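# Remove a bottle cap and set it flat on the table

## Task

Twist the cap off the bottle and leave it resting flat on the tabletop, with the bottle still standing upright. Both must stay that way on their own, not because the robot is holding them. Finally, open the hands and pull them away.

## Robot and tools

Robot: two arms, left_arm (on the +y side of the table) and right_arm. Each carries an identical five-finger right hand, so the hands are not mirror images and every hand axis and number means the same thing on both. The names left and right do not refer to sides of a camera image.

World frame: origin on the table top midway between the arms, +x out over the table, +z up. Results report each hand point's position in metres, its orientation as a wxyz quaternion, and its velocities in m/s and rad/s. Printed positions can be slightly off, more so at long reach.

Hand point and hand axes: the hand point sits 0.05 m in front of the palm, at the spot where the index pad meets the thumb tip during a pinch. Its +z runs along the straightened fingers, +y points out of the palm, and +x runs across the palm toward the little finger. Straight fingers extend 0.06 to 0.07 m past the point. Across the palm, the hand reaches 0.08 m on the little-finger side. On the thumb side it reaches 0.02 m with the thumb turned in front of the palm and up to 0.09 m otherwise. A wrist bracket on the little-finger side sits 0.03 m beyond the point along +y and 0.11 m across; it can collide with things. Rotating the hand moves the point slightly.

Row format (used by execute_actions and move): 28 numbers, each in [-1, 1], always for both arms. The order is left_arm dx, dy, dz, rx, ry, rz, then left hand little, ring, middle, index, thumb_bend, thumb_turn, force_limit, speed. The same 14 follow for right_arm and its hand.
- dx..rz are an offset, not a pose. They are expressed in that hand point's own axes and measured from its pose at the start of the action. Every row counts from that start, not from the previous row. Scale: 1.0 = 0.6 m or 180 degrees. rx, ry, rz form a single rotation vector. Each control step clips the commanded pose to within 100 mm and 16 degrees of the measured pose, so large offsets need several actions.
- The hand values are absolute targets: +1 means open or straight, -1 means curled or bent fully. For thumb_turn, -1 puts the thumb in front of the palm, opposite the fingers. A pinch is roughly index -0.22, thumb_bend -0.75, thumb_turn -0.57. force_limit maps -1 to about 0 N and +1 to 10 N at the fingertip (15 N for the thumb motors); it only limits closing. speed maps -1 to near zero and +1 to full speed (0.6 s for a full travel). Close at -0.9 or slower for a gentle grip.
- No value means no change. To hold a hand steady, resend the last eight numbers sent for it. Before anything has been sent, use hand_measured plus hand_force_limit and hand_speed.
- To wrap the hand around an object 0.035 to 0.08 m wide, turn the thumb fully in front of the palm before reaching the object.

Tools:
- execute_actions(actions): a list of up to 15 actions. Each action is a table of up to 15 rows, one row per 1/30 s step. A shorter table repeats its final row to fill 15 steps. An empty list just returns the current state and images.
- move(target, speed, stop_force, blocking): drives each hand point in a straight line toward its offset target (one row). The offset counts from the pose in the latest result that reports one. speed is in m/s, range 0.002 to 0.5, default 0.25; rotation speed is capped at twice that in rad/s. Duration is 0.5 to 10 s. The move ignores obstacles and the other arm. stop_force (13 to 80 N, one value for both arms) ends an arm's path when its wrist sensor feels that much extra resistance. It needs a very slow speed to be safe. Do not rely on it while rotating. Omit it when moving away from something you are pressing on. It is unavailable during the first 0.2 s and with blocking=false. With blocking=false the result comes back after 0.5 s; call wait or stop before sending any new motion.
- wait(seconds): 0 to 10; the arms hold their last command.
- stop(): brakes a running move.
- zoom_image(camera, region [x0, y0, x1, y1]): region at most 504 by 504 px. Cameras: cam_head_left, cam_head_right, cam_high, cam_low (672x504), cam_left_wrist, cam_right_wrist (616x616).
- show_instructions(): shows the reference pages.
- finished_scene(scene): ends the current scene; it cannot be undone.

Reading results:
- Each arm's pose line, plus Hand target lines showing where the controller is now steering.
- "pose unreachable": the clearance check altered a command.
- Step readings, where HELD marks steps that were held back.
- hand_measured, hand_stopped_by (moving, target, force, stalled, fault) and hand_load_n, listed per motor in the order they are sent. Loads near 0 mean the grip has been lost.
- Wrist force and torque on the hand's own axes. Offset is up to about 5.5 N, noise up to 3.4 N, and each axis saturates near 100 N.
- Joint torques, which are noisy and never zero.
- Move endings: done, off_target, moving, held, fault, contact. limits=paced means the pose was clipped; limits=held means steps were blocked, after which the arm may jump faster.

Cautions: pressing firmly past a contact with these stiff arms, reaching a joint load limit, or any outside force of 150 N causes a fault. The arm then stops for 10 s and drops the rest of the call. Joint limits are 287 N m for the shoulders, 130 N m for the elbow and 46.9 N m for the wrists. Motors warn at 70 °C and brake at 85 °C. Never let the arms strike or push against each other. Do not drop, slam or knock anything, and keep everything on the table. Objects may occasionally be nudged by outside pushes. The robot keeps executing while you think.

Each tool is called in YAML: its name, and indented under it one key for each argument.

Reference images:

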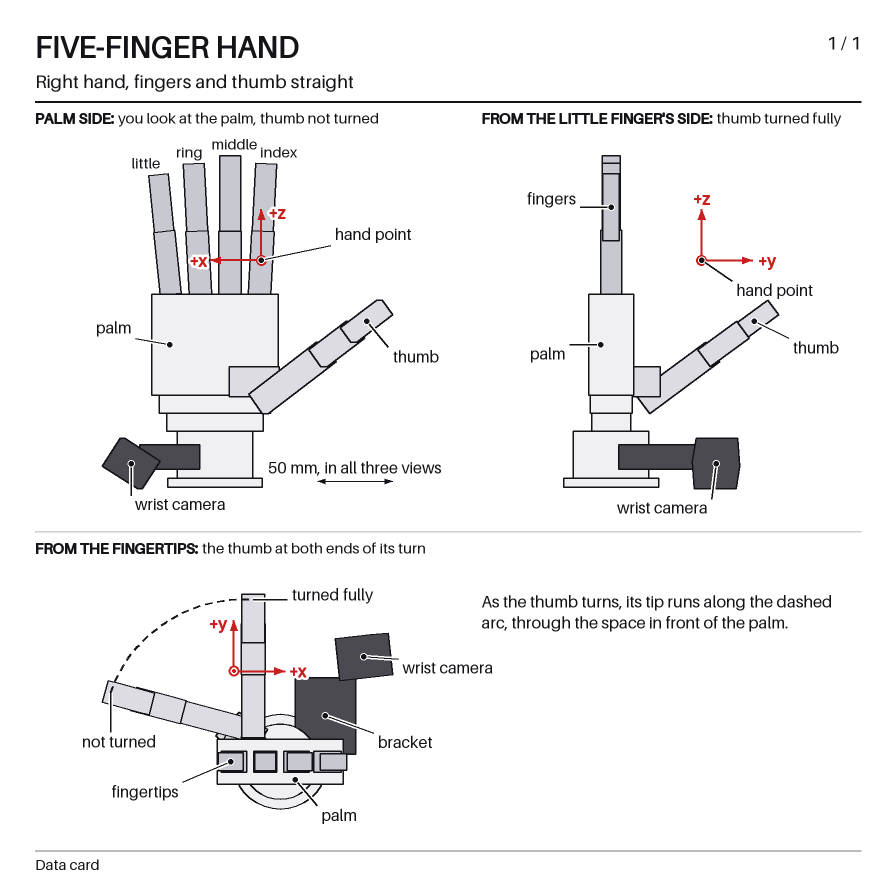

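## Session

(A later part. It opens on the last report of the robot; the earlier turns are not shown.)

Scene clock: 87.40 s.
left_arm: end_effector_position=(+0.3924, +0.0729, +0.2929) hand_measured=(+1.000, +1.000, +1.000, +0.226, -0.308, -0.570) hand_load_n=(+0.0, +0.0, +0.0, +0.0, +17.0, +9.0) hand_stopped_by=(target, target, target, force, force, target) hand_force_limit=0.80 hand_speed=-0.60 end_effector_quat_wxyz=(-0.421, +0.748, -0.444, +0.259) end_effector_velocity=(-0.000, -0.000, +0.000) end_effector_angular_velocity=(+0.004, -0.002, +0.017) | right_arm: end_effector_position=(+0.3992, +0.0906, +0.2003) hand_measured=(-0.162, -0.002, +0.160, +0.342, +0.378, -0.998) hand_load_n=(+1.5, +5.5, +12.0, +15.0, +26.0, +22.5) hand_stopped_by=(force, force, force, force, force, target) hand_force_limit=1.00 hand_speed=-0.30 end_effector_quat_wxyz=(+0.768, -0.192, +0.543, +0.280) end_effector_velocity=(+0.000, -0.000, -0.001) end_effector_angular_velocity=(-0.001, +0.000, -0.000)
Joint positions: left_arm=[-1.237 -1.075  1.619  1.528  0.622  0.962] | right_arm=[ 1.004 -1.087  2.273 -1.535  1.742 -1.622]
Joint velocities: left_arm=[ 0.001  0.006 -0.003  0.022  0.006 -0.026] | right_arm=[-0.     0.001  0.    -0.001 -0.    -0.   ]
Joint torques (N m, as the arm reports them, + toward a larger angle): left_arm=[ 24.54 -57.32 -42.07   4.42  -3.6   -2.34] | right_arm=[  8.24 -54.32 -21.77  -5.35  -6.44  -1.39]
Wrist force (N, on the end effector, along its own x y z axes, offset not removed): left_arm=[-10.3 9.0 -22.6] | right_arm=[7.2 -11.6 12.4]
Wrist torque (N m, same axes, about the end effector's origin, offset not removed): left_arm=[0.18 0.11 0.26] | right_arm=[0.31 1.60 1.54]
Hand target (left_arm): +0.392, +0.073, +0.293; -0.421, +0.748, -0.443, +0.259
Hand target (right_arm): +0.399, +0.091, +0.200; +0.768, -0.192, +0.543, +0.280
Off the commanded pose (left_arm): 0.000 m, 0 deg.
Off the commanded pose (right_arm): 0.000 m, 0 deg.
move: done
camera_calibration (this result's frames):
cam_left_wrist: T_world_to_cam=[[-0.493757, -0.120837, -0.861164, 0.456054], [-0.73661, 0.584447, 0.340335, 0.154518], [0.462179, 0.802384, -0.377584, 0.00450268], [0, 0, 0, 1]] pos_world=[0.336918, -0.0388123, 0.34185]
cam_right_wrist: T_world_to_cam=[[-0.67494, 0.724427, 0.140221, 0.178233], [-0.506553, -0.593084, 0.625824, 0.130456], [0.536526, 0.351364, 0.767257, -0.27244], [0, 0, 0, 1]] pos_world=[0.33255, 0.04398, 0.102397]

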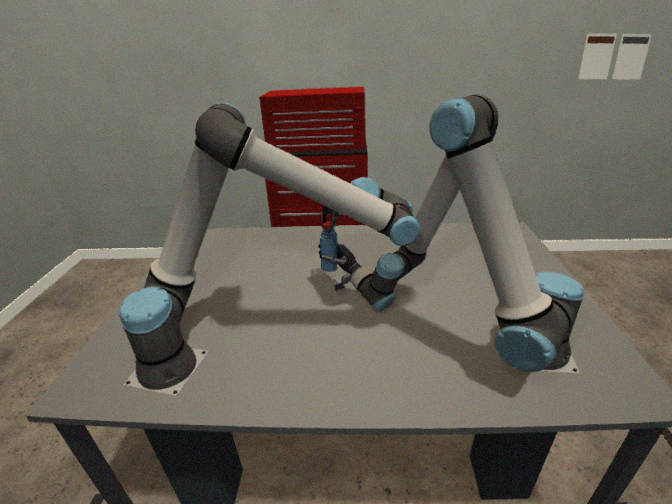

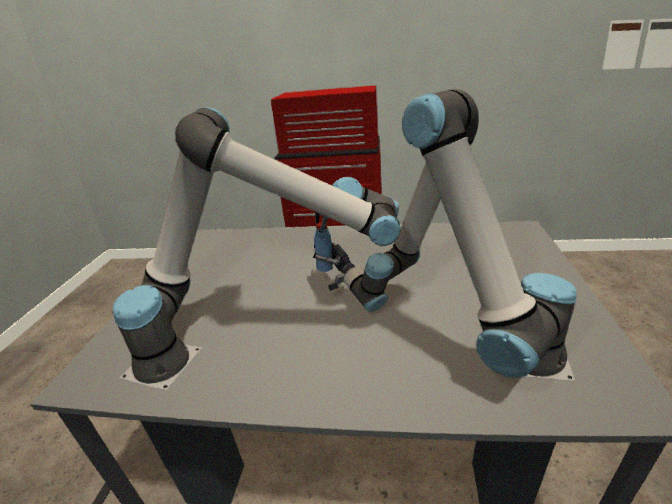

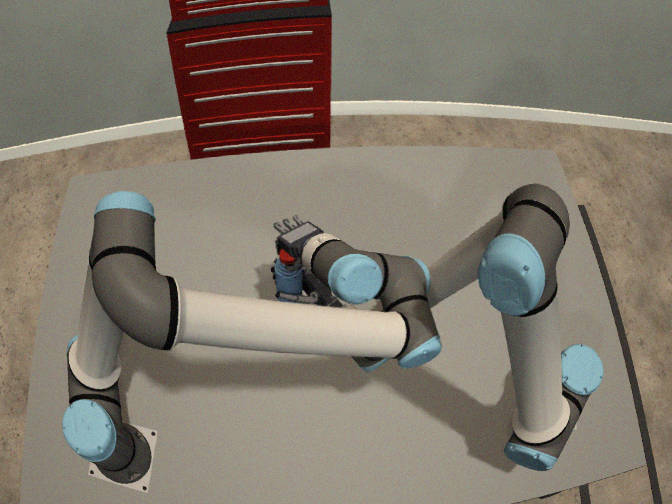

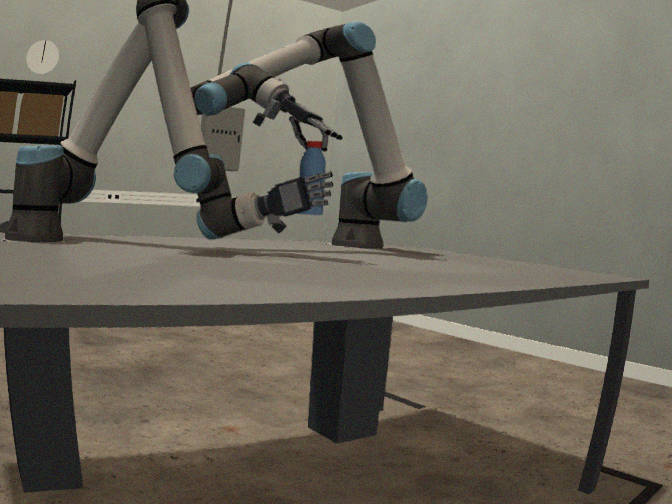

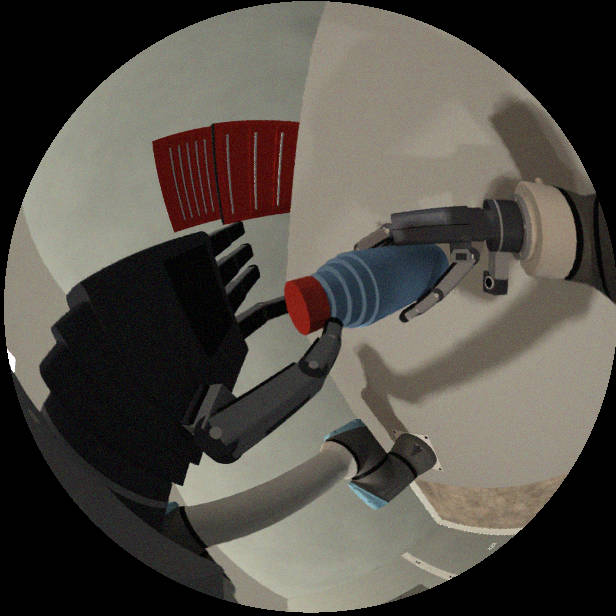

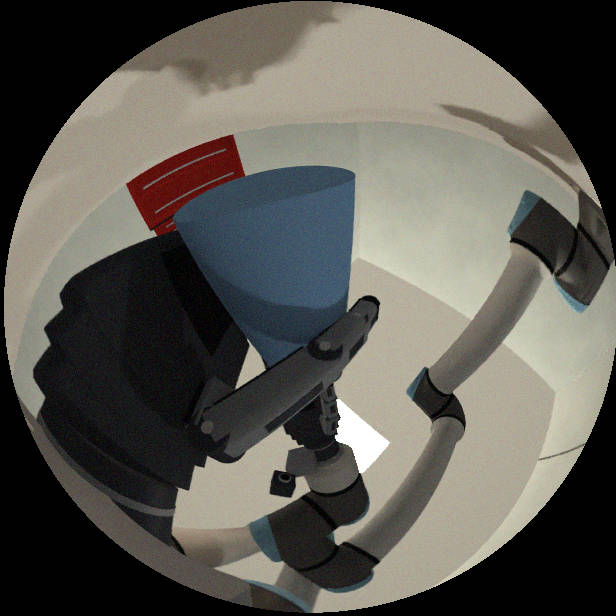

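execute_actions:
  actions:
    - [[0,0,0,0,0,0,1,1,1,0.55,0,-0.57,0.8,0.3,0,0,0,0,0,0,-0.98,-1,-1,-1,-0.62,-1,1,-0.3]]

move:
  target: [-0.013,-0.004,0.0065,0,0.289,0.167,1,1,1,0.55,0,-0.57,0.8,0.3,0,0,0,0,0,0,-0.98,-1,-1,-1,-0.62,-1,1,-0.3]
  speed: 0.5

move:
  target: [-0.015,-0.0065,0.011,0,0.409,0.237,1,1,1,0.55,0,-0.57,0.8,0.3,0,0,0,0,0,0,-0.98,-1,-1,-1,-0.62,-1,1,-0.3]
  speed: 0.5

move:
  target: [0,0,0,0,0,0,1,1,1,-0.5,-1,-0.57,0.8,-0.6,0,0,0,0,0,0,-0.98,-1,-1,-1,-0.62,-1,1,-0.3]

move:
  target: [0.013,-0.004,0.0065,0,-0.289,-0.167,1,1,1,-0.5,-1,-0.57,0.8,-0.6,0,0,0,0,0,0,-0.98,-1,-1,-1,-0.62,-1,1,-0.3]
  speed: 0.4

move:
  target: [0.011,-0.003,0.004,0,-0.289,-0.167,1,1,1,-0.5,-1,-0.57,0.8,-0.6,0,0,0,0,0,0,-0.98,-1,-1,-1,-0.62,-1,1,-0.3]
  speed: 0.4

zoom_image:
  camera: "cam_low"
  region: [250,90,380,230]

Scene clock: 88.40 s.
left_arm: end_effector_position=(+0.3925, +0.0730, +0.2929) hand_measured=(+1.000, +1.000, +1.000, +0.550, +0.000, -0.570) hand_load_n=(+0.0, +0.0, +0.0, +0.0, +0.0, +0.0) hand_stopped_by=(target, target, target, target, target, target) hand_force_limit=0.80 hand_speed=0.30 end_effector_quat_wxyz=(-0.421, +0.748, -0.443, +0.259) end_effector_velocity=(-0.000, +0.000, -0.000) end_effector_angular_velocity=(-0.001, -0.000, -0.001) | right_arm: end_effector_position=(+0.3992, +0.0906, +0.2003) hand_measured=(-0.162, -0.002, +0.160, +0.340, +0.378, -0.998) hand_load_n=(+6.5, +8.5, +10.0, +6.0, +27.5, +9.5) hand_stopped_by=(force, force, force, force, force, target) hand_force_limit=1.00 hand_speed=-0.30 end_effector_quat_wxyz=(+0.768, -0.192, +0.543, +0.280) end_effector_velocity=(-0.000, -0.001, -0.002) end_effector_angular_velocity=(-0.002, +0.002, -0.000)
Joint positions: left_arm=[-1.237 -1.075  1.619  1.528  0.622  0.961] | right_arm=[ 1.004 -1.087  2.273 -1.535  1.742 -1.622]
Joint velocities: left_arm=[-0.    -0.001  0.001 -0.002 -0.     0.001] | right_arm=[-0.     0.002  0.001 -0.001  0.     0.   ]
Joint torques (N m, as the arm reports them, + toward a larger angle): left_arm=[-10.59 -75.8  -23.72   1.96  -3.94   1.44] | right_arm=[  8.01 -57.65 -21.28  -4.94  -1.04  -0.36]
Wrist force (N, on the end effector, along its own x y z axes, offset not removed): left_arm=[-2.1 -0.8 -4.9] | right_arm=[1.4 -2.9 1.6]
Wrist torque (N m, same axes, about the end effector's origin, offset not removed): left_arm=[0.01 0.40 -0.07] | right_arm=[-0.56 -0.12 0.01]
Hand target (left_arm): +0.392, +0.073, +0.293; -0.421, +0.748, -0.444, +0.259
Hand target (right_arm): +0.399, +0.091, +0.200; +0.768, -0.192, +0.543, +0.280
Off the commanded pose (left_arm): 0.000 m, 0 deg.
Off the commanded pose (right_arm): 0.000 m, 0 deg.
Step readings (end_effector_position):
0: left_arm (+0.3924, +0.0729, +0.2929) | right_arm (+0.3992, +0.0906, +0.2003)
1: left_arm (+0.3924, +0.0729, +0.2929) | right_arm (+0.3992, +0.0906, +0.2003)
2: left_arm (+0.3924, +0.0729, +0.2929) | right_arm (+0.3992, +0.0906, +0.2003)
4: left_arm (+0.3924, +0.0729, +0.2929) | right_arm (+0.3992, +0.0906, +0.2003)
8: left_arm (+0.3925, +0.0729, +0.2930) | right_arm (+0.3992, +0.0906, +0.2003)
15: end_effector_position above
camera_calibration (this result's frames):
cam_left_wrist: T_world_to_cam=[[-0.493688, -0.12096, -0.861186, 0.456103], [-0.736753, 0.584294, 0.340287, 0.154643], [0.462025, 0.802477, -0.377577, 0.00447313], [0, 0, 0, 1]] pos_world=[0.33704, -0.0387765, 0.341855]
cam_right_wrist: T_world_to_cam=[[-0.675059, 0.724327, 0.140165, 0.178257], [-0.506488, -0.59314, 0.625823, 0.130433], [0.536438, 0.351476, 0.767267, -0.272406], [0, 0, 0, 1]] pos_world=[0.332526, 0.0439934, 0.102395]

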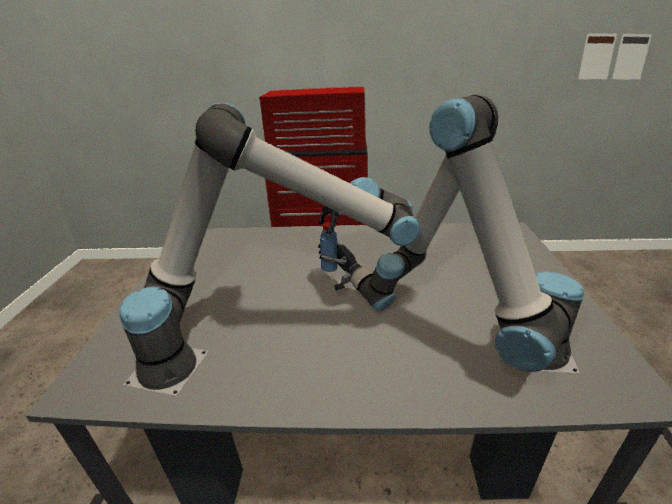

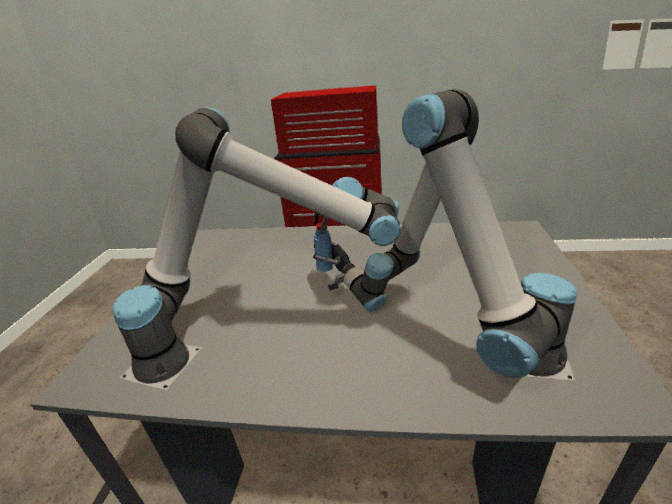

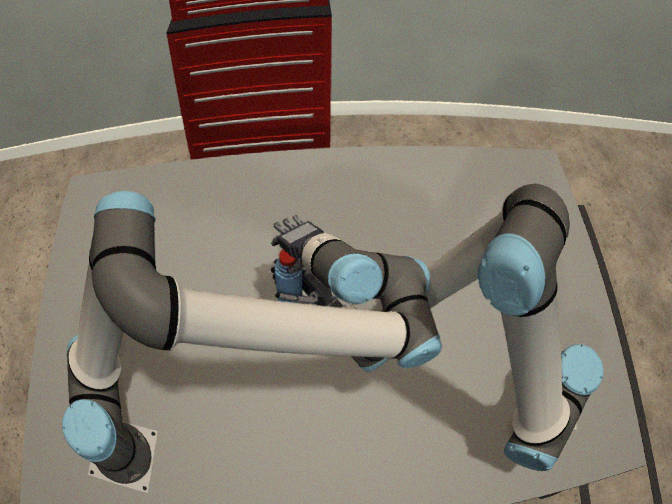

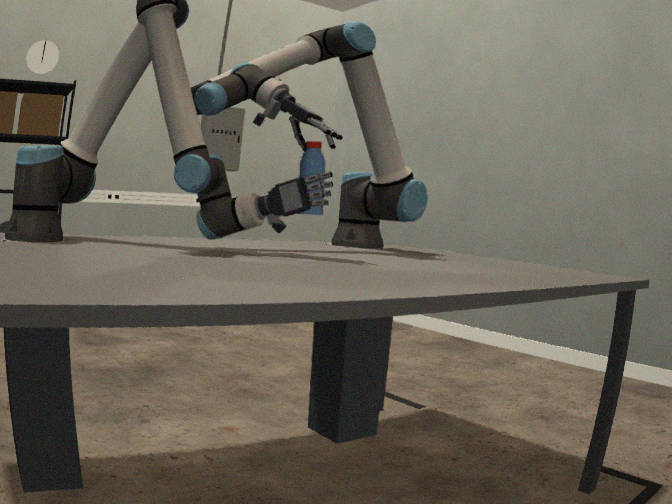

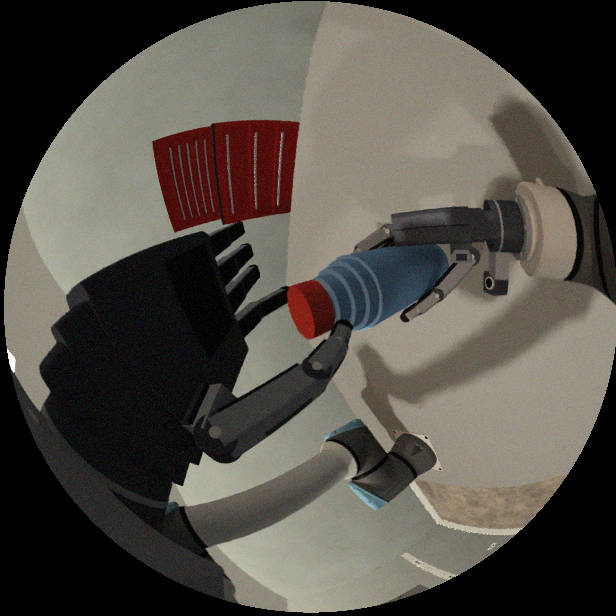

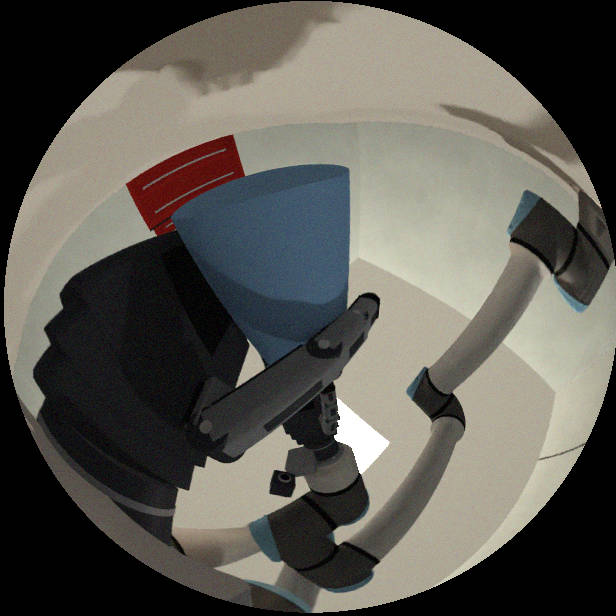

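Scene clock: 90.33 s.
left_arm: end_effector_position=(+0.3928, +0.0821, +0.2928) hand_measured=(+1.000, +1.000, +1.000, +0.550, +0.000, -0.570) hand_load_n=(+0.0, +0.0, +0.0, +0.0, +0.0, +0.0) hand_stopped_by=(target, target, target, target, target, target) hand_force_limit=0.80 hand_speed=0.30 end_effector_quat_wxyz=(+0.237, -0.425, +0.753, -0.443) end_effector_velocity=(-0.000, +0.000, -0.001) end_effector_angular_velocity=(-0.002, +0.002, -0.015) | right_arm: end_effector_position=(+0.3992, +0.0906, +0.2003) hand_measured=(-0.162, -0.002, +0.160, +0.340, +0.378, -0.998) hand_load_n=(+6.5, +8.5, +10.0, +6.0, +27.5, +9.5) hand_stopped_by=(force, force, force, force, force, target) hand_force_limit=1.00 hand_speed=-0.30 end_effector_quat_wxyz=(+0.768, -0.192, +0.543, +0.280) end_effector_velocity=(-0.000, -0.000, +0.000) end_effector_angular_velocity=(+0.000, -0.000, -0.000)
Joint positions: left_arm=[-1.219 -1.541  1.944  0.303  0.87   2.617] | right_arm=[ 1.004 -1.087  2.273 -1.535  1.742 -1.622]
Joint velocities: left_arm=[ 0.004 -0.006  0.006 -0.011  0.016  0.014] | right_arm=[-0.    -0.     0.    -0.001  0.    -0.   ]
Joint torques (N m, as the arm reports them, + toward a larger angle): left_arm=[ 12.96 -47.93 -30.28  -0.61   1.66   1.7 ] | right_arm=[ 10.64 -55.32 -21.15  -4.93  -1.02  -0.41]
Wrist force (N, on the end effector, along its own x y z axes, offset not removed): left_arm=[-0.3 -0.1 -3.2] | right_arm=[-4.4 -1.3 -3.3]
Wrist torque (N m, same axes, about the end effector's origin, offset not removed): left_arm=[-0.01 0.08 -0.01] | right_arm=[-0.11 0.97 -0.38]
Hand target (left_arm): +0.393, +0.082, +0.293; +0.237, -0.424, +0.753, -0.443
Hand target (right_arm): +0.399, +0.091, +0.200; +0.768, -0.192, +0.543, +0.280
Off the commanded pose (left_arm): 0.000 m, 0 deg.
Off the commanded pose (right_arm): 0.000 m, 0 deg.
move: done; limits=paced
camera_calibration (this result's frames):
cam_left_wrist: T_world_to_cam=[[-0.340353, 0.355098, -0.870669, 0.360667], [0.131888, 0.934825, 0.329708, -0.217332], [0.931003, -0.00261393, -0.365003, -0.124784], [0, 0, 0, 1]] pos_world=[0.267592, 0.0747693, 0.340131]
cam_right_wrist: T_world_to_cam=[[-0.675059, 0.724327, 0.140165, 0.178257], [-0.506488, -0.593141, 0.625823, 0.130433], [0.536438, 0.351476, 0.767267, -0.272406], [0, 0, 0, 1]] pos_world=[0.332526, 0.0439934, 0.102395]

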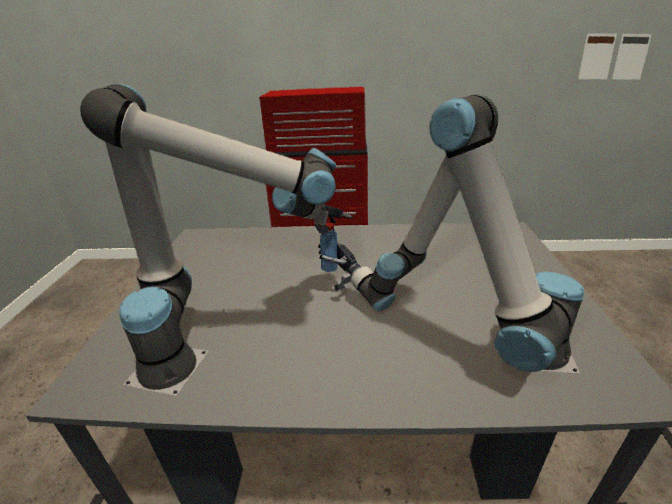

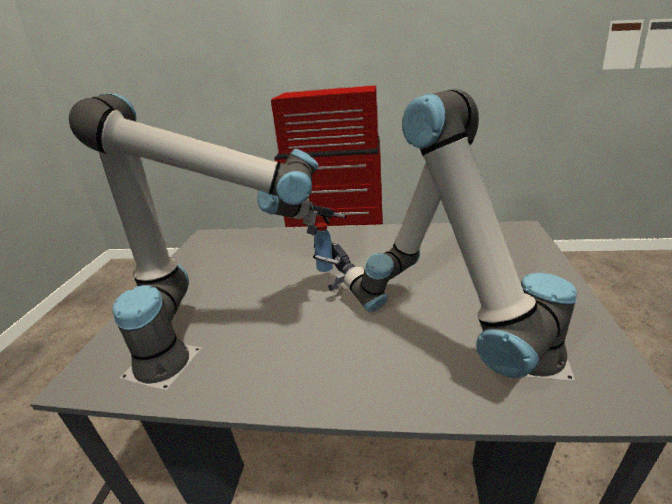

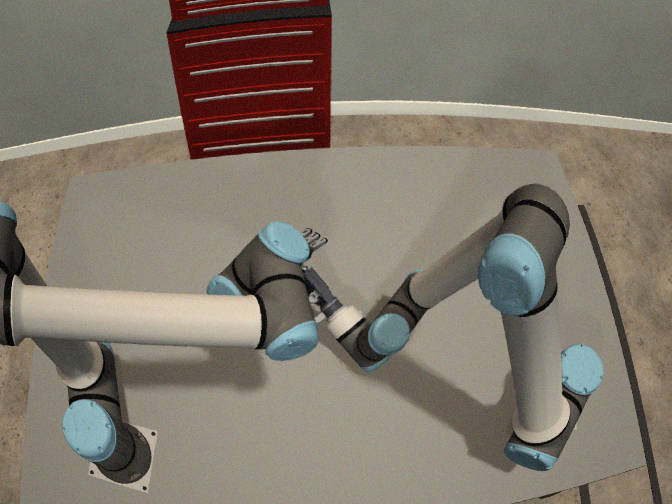

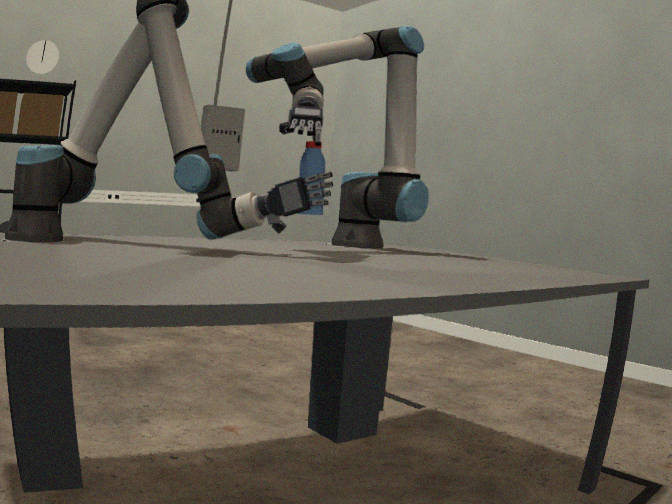

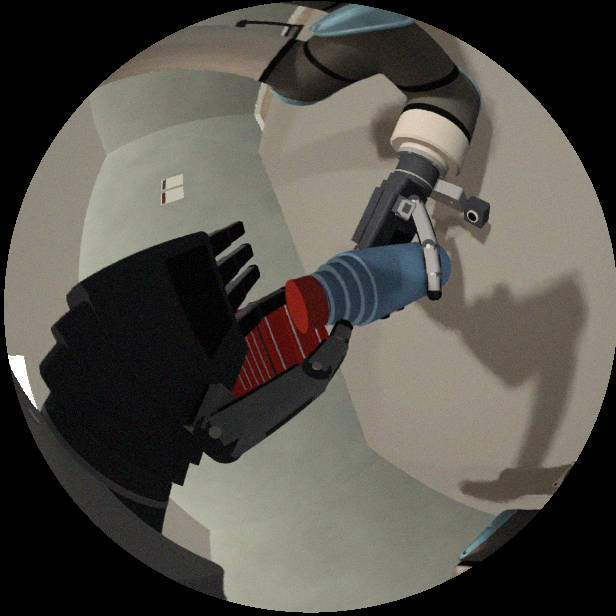

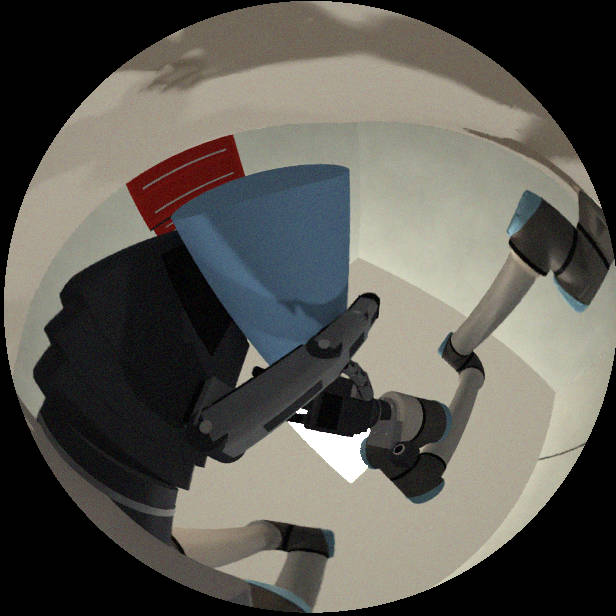

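Scene clock: 92.67 s.
left_arm: end_effector_position=(+0.4038, +0.0856, +0.2927) hand_measured=(+1.000, +1.000, +1.000, +0.550, +0.000, -0.570) hand_load_n=(+0.0, +0.0, +0.0, +0.0, +0.0, +0.0) hand_stopped_by=(target, target, target, target, target, target) hand_force_limit=0.80 hand_speed=0.30 end_effector_quat_wxyz=(-0.116, +0.200, +0.838, -0.494) end_effector_velocity=(+0.000, +0.000, -0.001) end_effector_angular_velocity=(+0.009, -0.000, -0.014) | right_arm: end_effector_position=(+0.3992, +0.0906, +0.2003) hand_measured=(-0.162, -0.002, +0.160, +0.340, +0.378, -0.998) hand_load_n=(+6.5, +8.5, +10.0, +6.0, +27.5, +9.5) hand_stopped_by=(force, force, force, force, force, target) hand_force_limit=1.00 hand_speed=-0.30 end_effector_quat_wxyz=(+0.768, -0.192, +0.543, +0.280) end_effector_velocity=(+0.000, -0.000, +0.000) end_effector_angular_velocity=(+0.000, -0.000, -0.000)
Joint positions: left_arm=[-0.662 -1.321  1.741  0.561  2.519  4.028] | right_arm=[ 1.004 -1.087  2.273 -1.535  1.742 -1.622]
Joint velocities: left_arm=[ 0.001  0.011 -0.009  0.027  0.004  0.028] | right_arm=[-0.     0.     0.    -0.001  0.    -0.   ]
Joint torques (N m, as the arm reports them, + toward a larger angle): left_arm=[ 11.45 -47.07 -44.8    4.08   3.9    1.43] | right_arm=[ 11.21 -57.66 -20.08  -4.86  -1.3   -0.53]
Wrist force (N, on the end effector, along its own x y z axes, offset not removed): left_arm=[-0.6 -1.8 -3.8] | right_arm=[-3.8 -2.0 0.4]
Wrist torque (N m, same axes, about the end effector's origin, offset not removed): left_arm=[-0.10 0.15 -0.06] | right_arm=[-0.30 0.67 -0.38]
Hand target (left_arm): +0.404, +0.086, +0.293; -0.116, +0.201, +0.838, -0.494
Hand target (right_arm): +0.399, +0.091, +0.200; +0.768, -0.192, +0.543, +0.280
Off the commanded pose (left_arm): 0.000 m, 0 deg.
Off the commanded pose (right_arm): 0.000 m, 0 deg.
move: done
camera_calibration (this result's frames):
cam_left_wrist: T_world_to_cam=[[0.337081, 0.351317, -0.873472, 0.0907184], [0.937696, -0.0422326, 0.344879, -0.468236], [0.0842731, -0.935304, -0.343665, 0.280451], [0, 0, 0, 1]] pos_world=[0.384849, 0.210661, 0.337106]
cam_right_wrist: T_world_to_cam=[[-0.675059, 0.724327, 0.140165, 0.178257], [-0.506488, -0.59314, 0.625823, 0.130433], [0.536438, 0.351476, 0.767267, -0.272407], [0, 0, 0, 1]] pos_world=[0.332526, 0.0439935, 0.102395]

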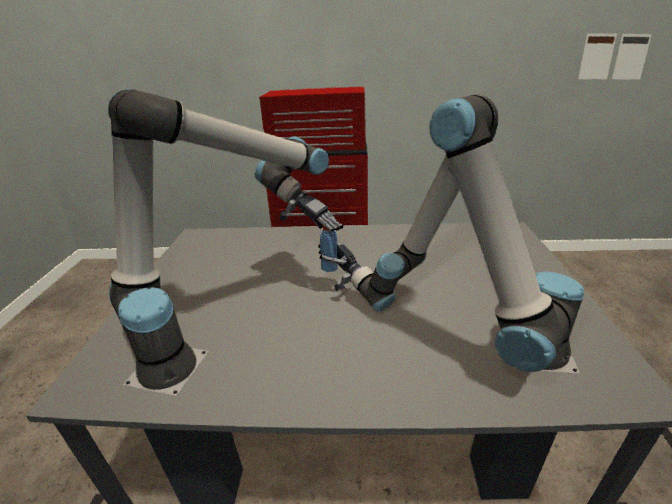

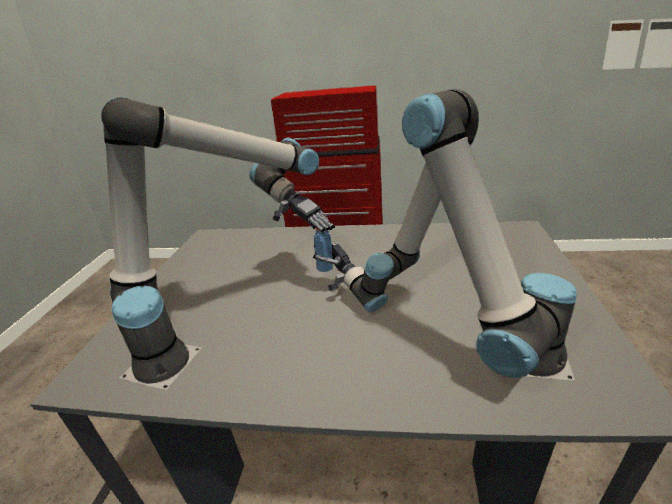

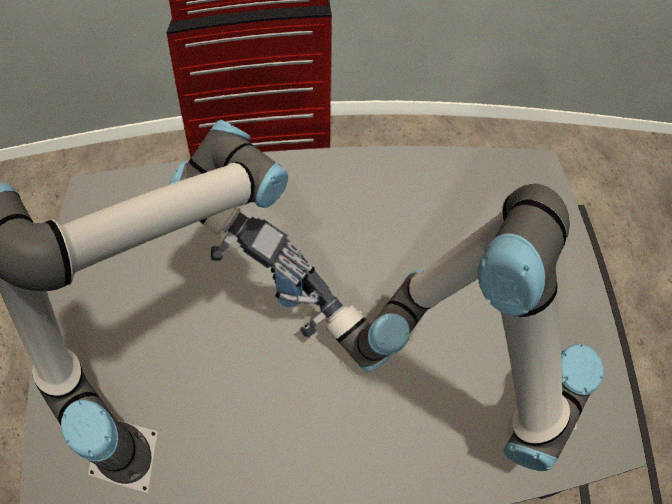

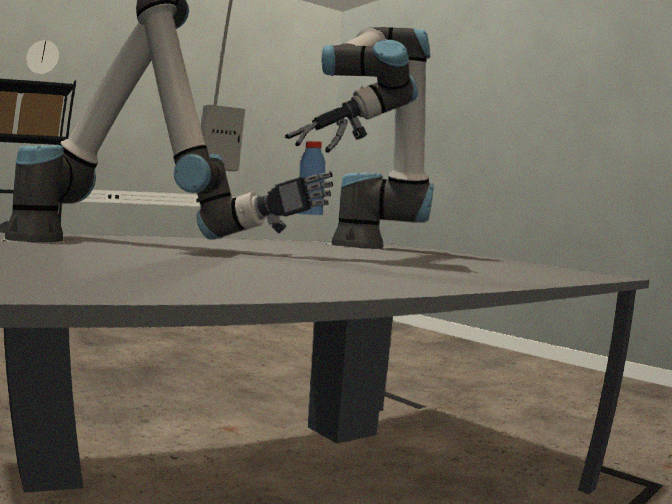

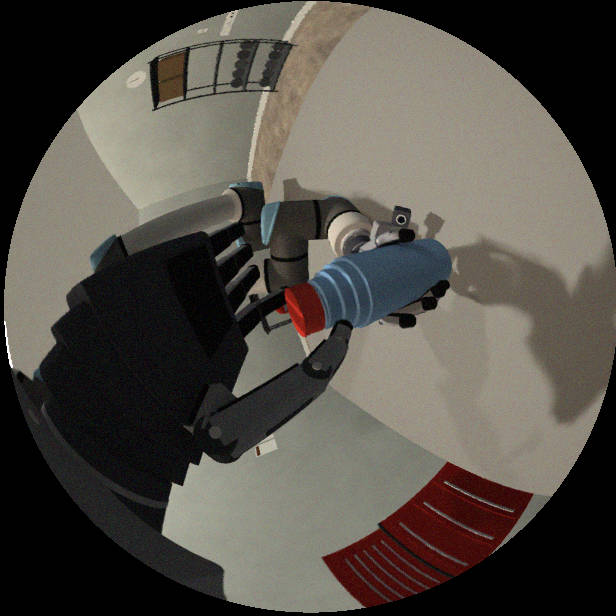

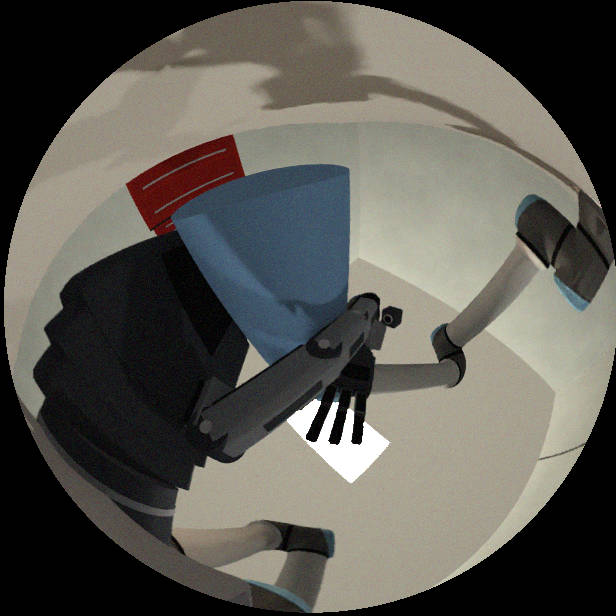

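Scene clock: 93.83 s.
left_arm: end_effector_position=(+0.4038, +0.0856, +0.2927) hand_measured=(+1.000, +1.000, +1.000, +0.246, -0.340, -0.570) hand_load_n=(+0.0, +0.0, +0.0, +15.5, +12.5, +0.0) hand_stopped_by=(target, target, target, force, force, target) hand_force_limit=0.80 hand_speed=-0.60 end_effector_quat_wxyz=(-0.116, +0.200, +0.838, -0.494) end_effector_velocity=(-0.000, -0.000, +0.000) end_effector_angular_velocity=(-0.000, +0.000, -0.001) | right_arm: end_effector_position=(+0.3992, +0.0906, +0.2003) hand_measured=(-0.162, -0.002, +0.160, +0.340, +0.378, -0.998) hand_load_n=(+0.5, +5.5, +10.0, +6.5, +28.5, +14.5) hand_stopped_by=(force, force, force, force, force, target) hand_force_limit=1.00 hand_speed=-0.30 end_effector_quat_wxyz=(+0.768, -0.192, +0.543, +0.280) end_effector_velocity=(+0.000, +0.000, -0.000) end_effector_angular_velocity=(-0.000, +0.000, +0.000)
Joint positions: left_arm=[-0.662 -1.321  1.741  0.561  2.519  4.028] | right_arm=[ 1.004 -1.087  2.273 -1.535  1.742 -1.622]
Joint velocities: left_arm=[-0. -0.  0.  0.  0.  0.] | right_arm=[-0.  0. -0.  0. -0.  0.]
Joint torques (N m, as the arm reports them, + toward a larger angle): left_arm=[ -5.99 -55.75 -25.09   3.69  -3.31  -2.12] | right_arm=[  9.73 -57.73 -21.64  -4.93  -1.31  -0.22]
Wrist force (N, on the end effector, along its own x y z axes, offset not removed): left_arm=[-1.2 -8.3 2.6] | right_arm=[10.8 3.7 12.6]
Wrist torque (N m, same axes, about the end effector's origin, offset not removed): left_arm=[0.21 0.08 -0.04] | right_arm=[-0.74 0.14 0.03]
Hand target (left_arm): +0.404, +0.086, +0.293; -0.116, +0.200, +0.838, -0.494
Hand target (right_arm): +0.399, +0.091, +0.200; +0.768, -0.192, +0.543, +0.280
Off the commanded pose (left_arm): 0.000 m, 0 deg.
Off the commanded pose (right_arm): 0.000 m, 0 deg.
move: done
camera_calibration (this result's frames):
cam_left_wrist: T_world_to_cam=[[0.337085, 0.351306, -0.873474, 0.0906987], [0.937691, -0.0421836, 0.344901, -0.46826], [0.0843196, -0.93531, -0.343636, 0.280437], [0, 0, 0, 1]] pos_world=[0.384863, 0.210679, 0.337094]
cam_right_wrist: T_world_to_cam=[[-0.675059, 0.724327, 0.140165, 0.178257], [-0.506487, -0.59314, 0.625823, 0.130433], [0.536438, 0.351476, 0.767267, -0.272406], [0, 0, 0, 1]] pos_world=[0.332526, 0.0439934, 0.102395]

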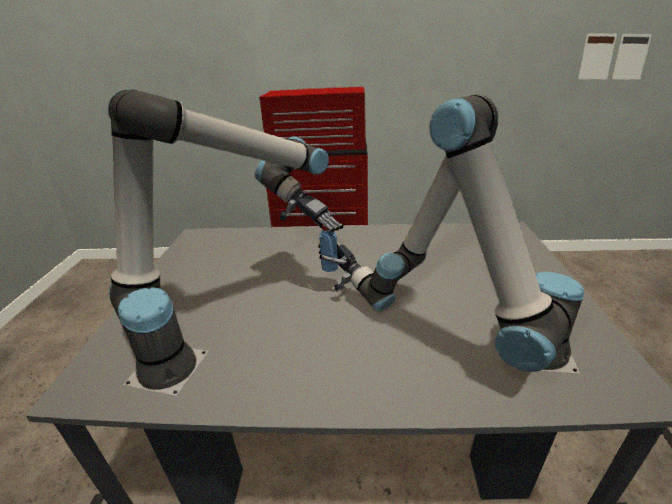

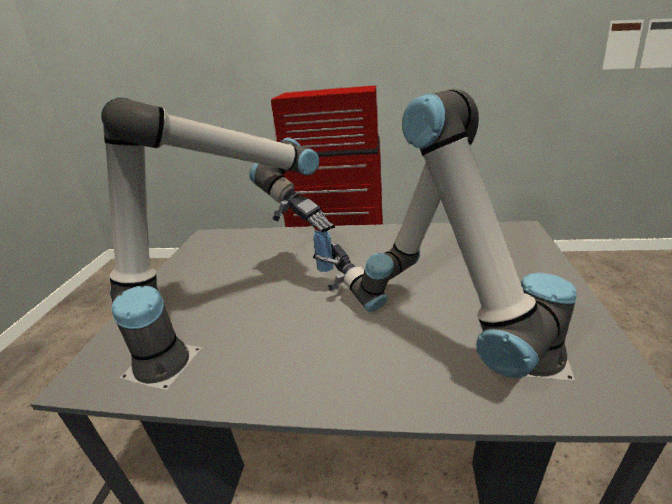

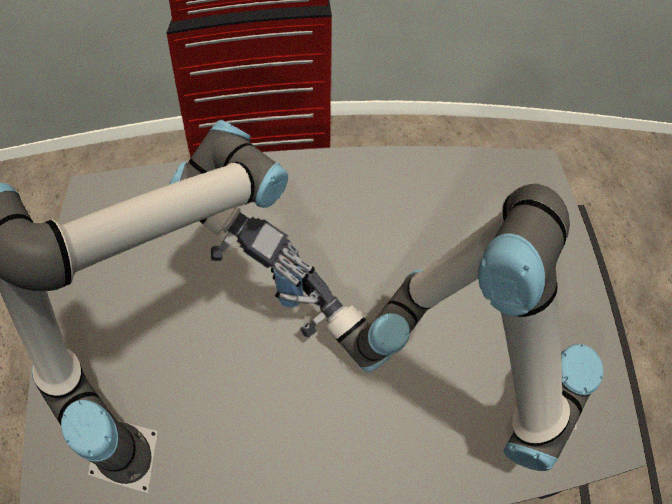

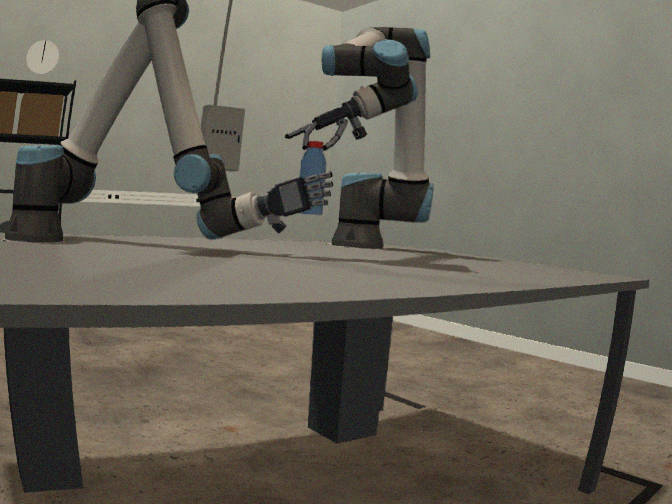

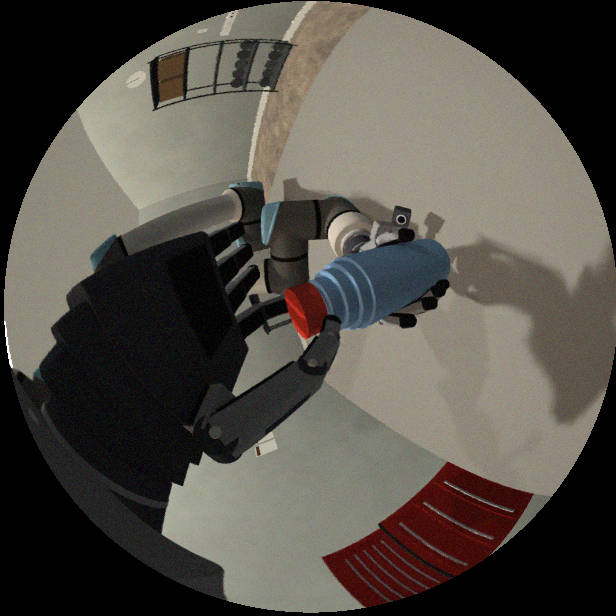

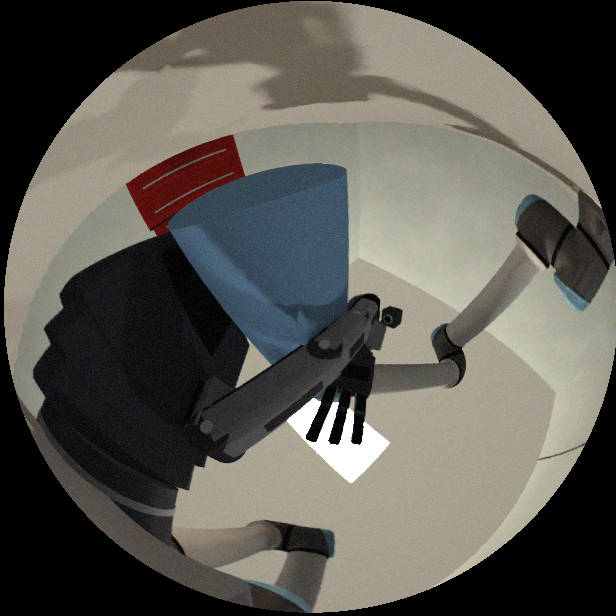

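Scene clock: 95.87 s.
left_arm: end_effector_position=(+0.3949, +0.0852, +0.2930) hand_measured=(+1.000, +1.000, +1.000, +0.246, -0.338, -0.570) hand_load_n=(+0.0, +0.0, +0.0, +12.0, +9.5, +0.0) hand_stopped_by=(target, target, target, force, force, target) hand_force_limit=0.80 hand_speed=-0.60 end_effector_quat_wxyz=(+0.139, -0.250, +0.826, -0.486) end_effector_velocity=(+0.000, -0.000, +0.000) end_effector_angular_velocity=(+0.001, -0.001, +0.015) | right_arm: end_effector_position=(+0.3992, +0.0906, +0.2002) hand_measured=(-0.162, -0.002, +0.160, +0.340, +0.378, -0.998) hand_load_n=(+1.5, +6.5, +10.5, +7.0, +27.0, +13.5) hand_stopped_by=(force, force, force, force, force, target) hand_force_limit=1.00 hand_speed=-0.30 end_effector_quat_wxyz=(+0.768, -0.192, +0.543, +0.280) end_effector_velocity=(+0.000, +0.000, -0.000) end_effector_angular_velocity=(-0.000, +0.000, +0.000)
Joint positions: left_arm=[-1.064 -1.631  2.012  0.143  1.355  3.002] | right_arm=[ 1.004 -1.087  2.273 -1.535  1.742 -1.622]
Joint velocities: left_arm=[-0.007  0.002 -0.002  0.003 -0.019 -0.009] | right_arm=[-0.     0.001 -0.001  0.001 -0.     0.   ]
Joint torques (N m, as the arm reports them, + toward a larger angle): left_arm=[ -7.97 -15.56 -41.12   2.58  -4.57  -1.95] | right_arm=[  8.   -55.43 -22.58  -4.18  -1.28  -0.47]
Wrist force (N, on the end effector, along its own x y z axes, offset not removed): left_arm=[3.6 -6.7 -10.8] | right_arm=[8.8 0.2 0.0]
Wrist torque (N m, same axes, about the end effector's origin, offset not removed): left_arm=[0.05 0.46 0.06] | right_arm=[0.33 0.90 0.12]
Hand target (left_arm): +0.395, +0.085, +0.293; +0.139, -0.251, +0.825, -0.486
Hand target (right_arm): +0.399, +0.091, +0.200; +0.768, -0.192, +0.543, +0.280
Off the commanded pose (left_arm): 0.000 m, 0 deg.
Off the commanded pose (right_arm): 0.000 m, 0 deg.
move: done
camera_calibration (this result's frames):
cam_left_wrist: T_world_to_cam=[[-0.151114, 0.461628, -0.874108, 0.277677], [0.51168, 0.79311, 0.330393, -0.358649], [0.845782, -0.397337, -0.356056, -0.0620713], [0, 0, 0, 1]] pos_world=[0.277973, 0.131601, 0.339114]
cam_right_wrist: T_world_to_cam=[[-0.675052, 0.724335, 0.140155, 0.178258], [-0.506455, -0.593101, 0.625887, 0.130419], [0.536478, 0.351524, 0.767217, -0.272399], [0, 0, 0, 1]] pos_world=[0.332521, 0.0439877, 0.102378]

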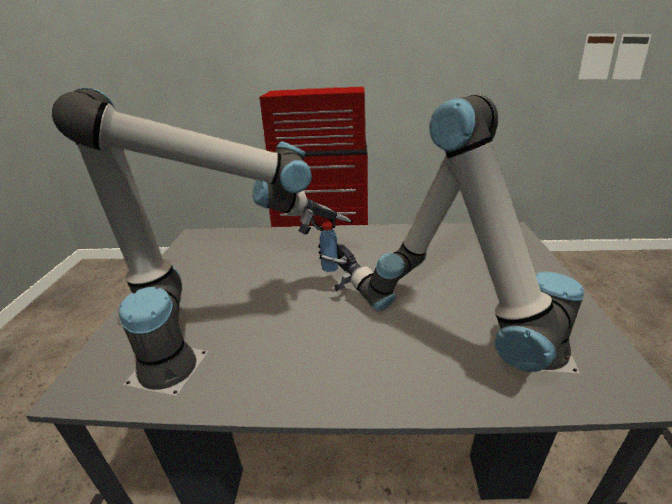

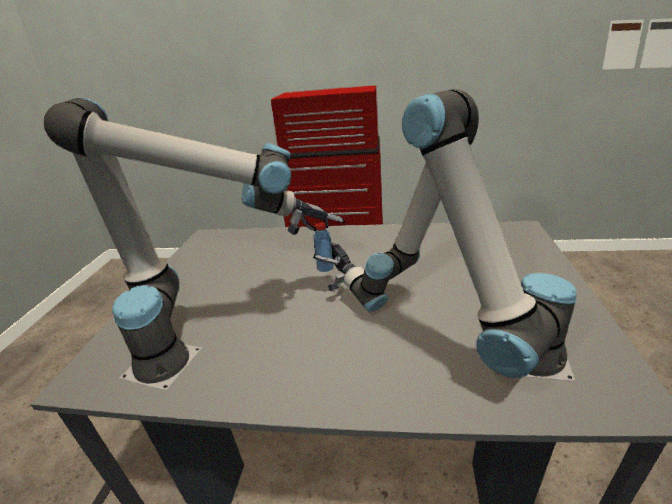

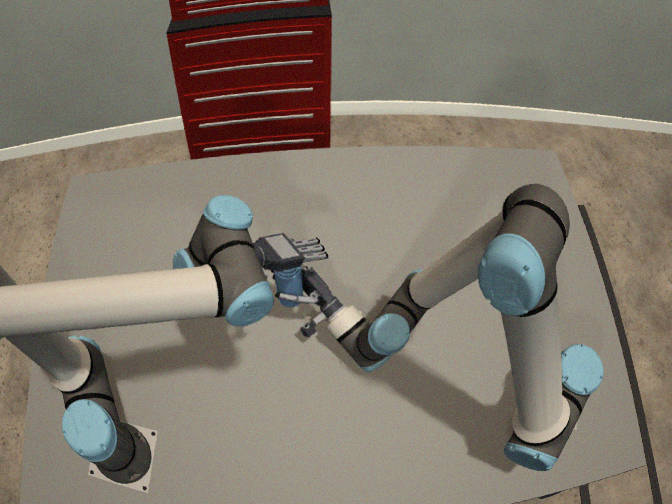

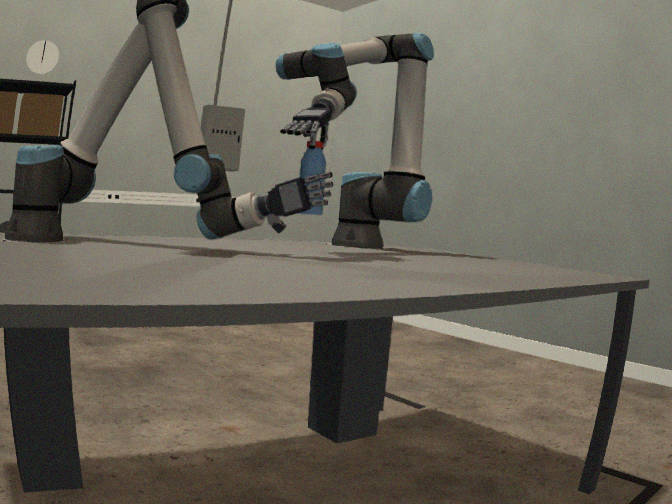

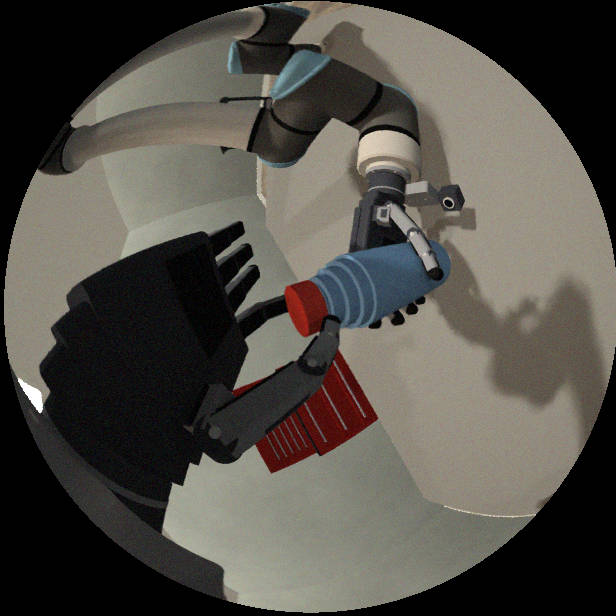

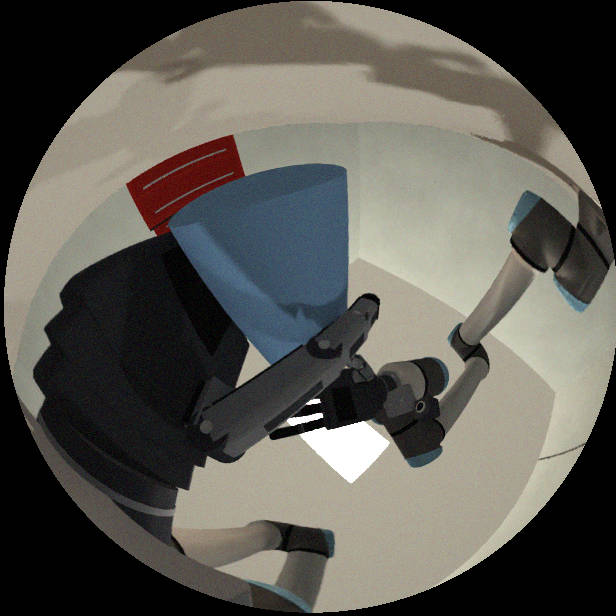

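Scene clock: 98.00 s.
left_arm: end_effector_position=(+0.3912, +0.0789, +0.2937) hand_measured=(+1.000, +1.000, +1.000, +0.246, -0.340, -0.570) hand_load_n=(+0.0, +0.0, +0.0, +0.0, +8.0, +7.0) hand_stopped_by=(target, target, target, force, force, target) hand_force_limit=0.80 hand_speed=-0.60 end_effector_quat_wxyz=(-0.356, +0.633, -0.592, +0.349) end_effector_velocity=(-0.000, -0.000, -0.000) end_effector_angular_velocity=(+0.002, +0.004, +0.015) | right_arm: end_effector_position=(+0.3992, +0.0906, +0.2002) hand_measured=(-0.162, -0.002, +0.160, +0.340, +0.378, -0.998) hand_load_n=(+8.5, +7.0, +8.5, +10.0, +26.0, +16.5) hand_stopped_by=(force, force, force, force, force, target) hand_force_limit=1.00 hand_speed=-0.30 end_effector_quat_wxyz=(+0.768, -0.192, +0.543, +0.280) end_effector_velocity=(-0.000, -0.000, -0.002) end_effector_angular_velocity=(-0.003, +0.003, -0.000)
Joint positions: left_arm=[-1.279 -1.252  1.741  0.97   0.532  1.677] | right_arm=[ 1.004 -1.087  2.273 -1.535  1.742 -1.622]
Joint velocities: left_arm=[ 0.001  0.008 -0.006  0.024  0.002 -0.028] | right_arm=[0.    0.001 0.001 0.002 0.    0.   ]
Joint torques (N m, as the arm reports them, + toward a larger angle): left_arm=[ 13.19 -44.6  -45.03   2.88  -0.19  -2.39] | right_arm=[ 11.35 -55.25 -20.15  -4.99  -4.73  -0.88]
Wrist force (N, on the end effector, along its own x y z axes, offset not removed): left_arm=[-8.8 2.5 -12.2] | right_arm=[-1.3 -10.4 6.3]
Wrist torque (N m, same axes, about the end effector's origin, offset not removed): left_arm=[-0.19 0.15 0.16] | right_arm=[0.02 1.26 0.92]
Hand target (left_arm): +0.391, +0.079, +0.294; -0.356, +0.634, -0.592, +0.348
Hand target (right_arm): +0.399, +0.091, +0.200; +0.768, -0.192, +0.543, +0.280
Off the commanded pose (left_arm): 0.000 m, 0 deg.
Off the commanded pose (right_arm): 0.000 m, 0 deg.
move: done
camera_calibration (this result's frames):
cam_left_wrist: T_world_to_cam=[[-0.490483, 0.0946637, -0.866294, 0.440081], [-0.424239, 0.842396, 0.33225, 0.00964533], [0.761215, 0.530478, -0.373021, -0.0963048], [0, 0, 0, 1]] pos_world=[0.293253, 0.00130271, 0.342112]
cam_right_wrist: T_world_to_cam=[[-0.675013, 0.724368, 0.140173, 0.178251], [-0.506476, -0.593083, 0.625887, 0.130426], [0.536507, 0.351488, 0.767213, -0.27241], [0, 0, 0, 1]] pos_world=[0.332529, 0.0439833, 0.102379]

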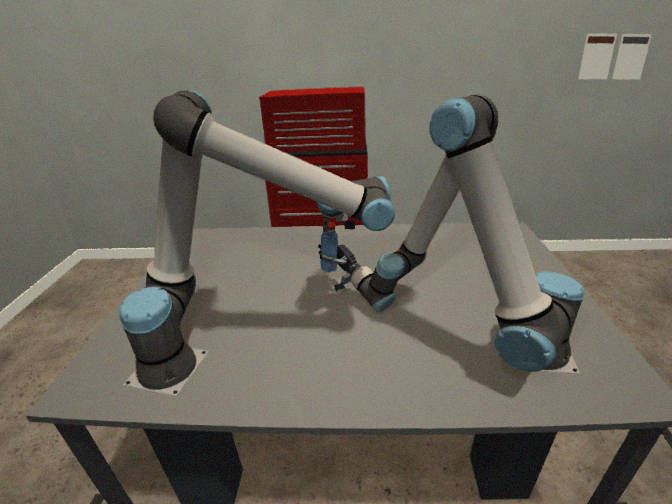

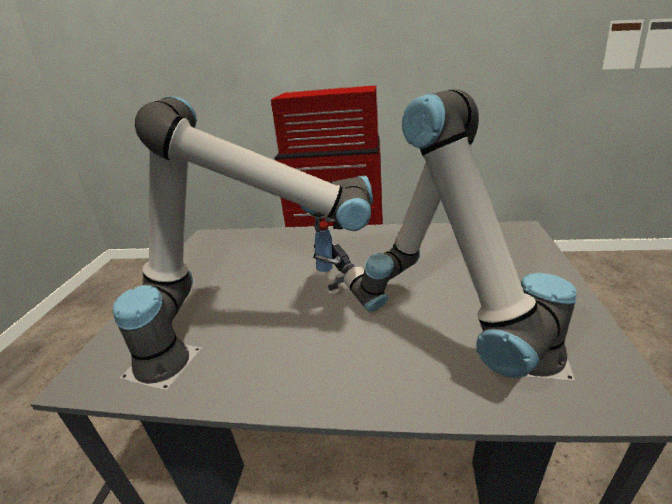

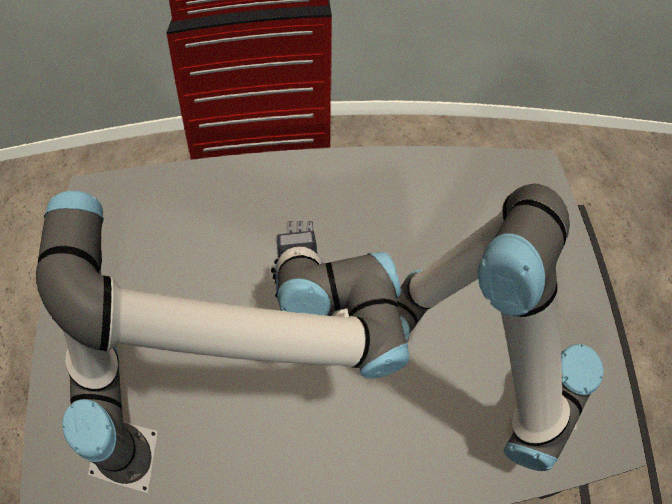

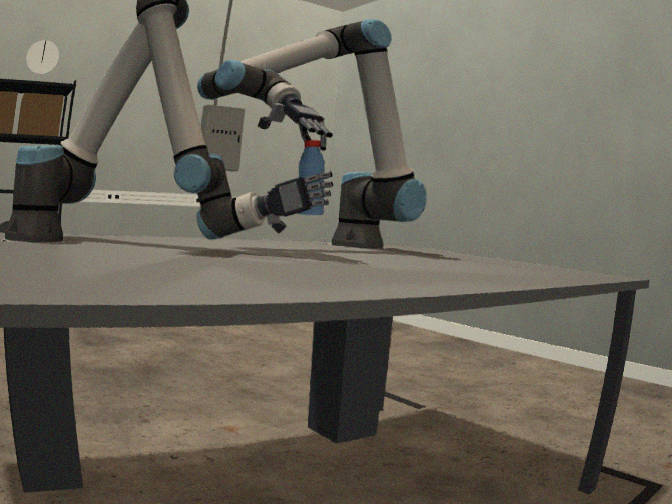

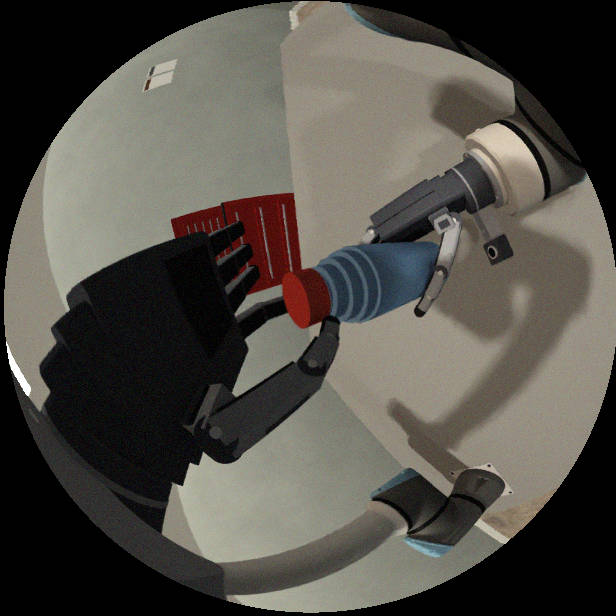

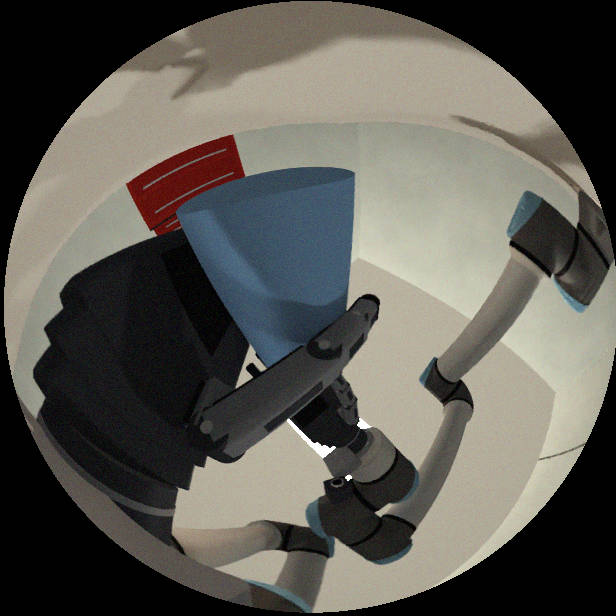

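Region (250, 90, 380, 230) of cam_low's 672x504 image, scaled by 3.600, with more detail than that image has; it fills the left 468 columns of this view, and the rest is white.

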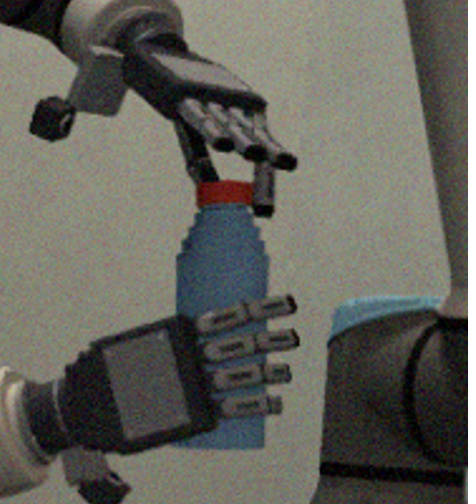

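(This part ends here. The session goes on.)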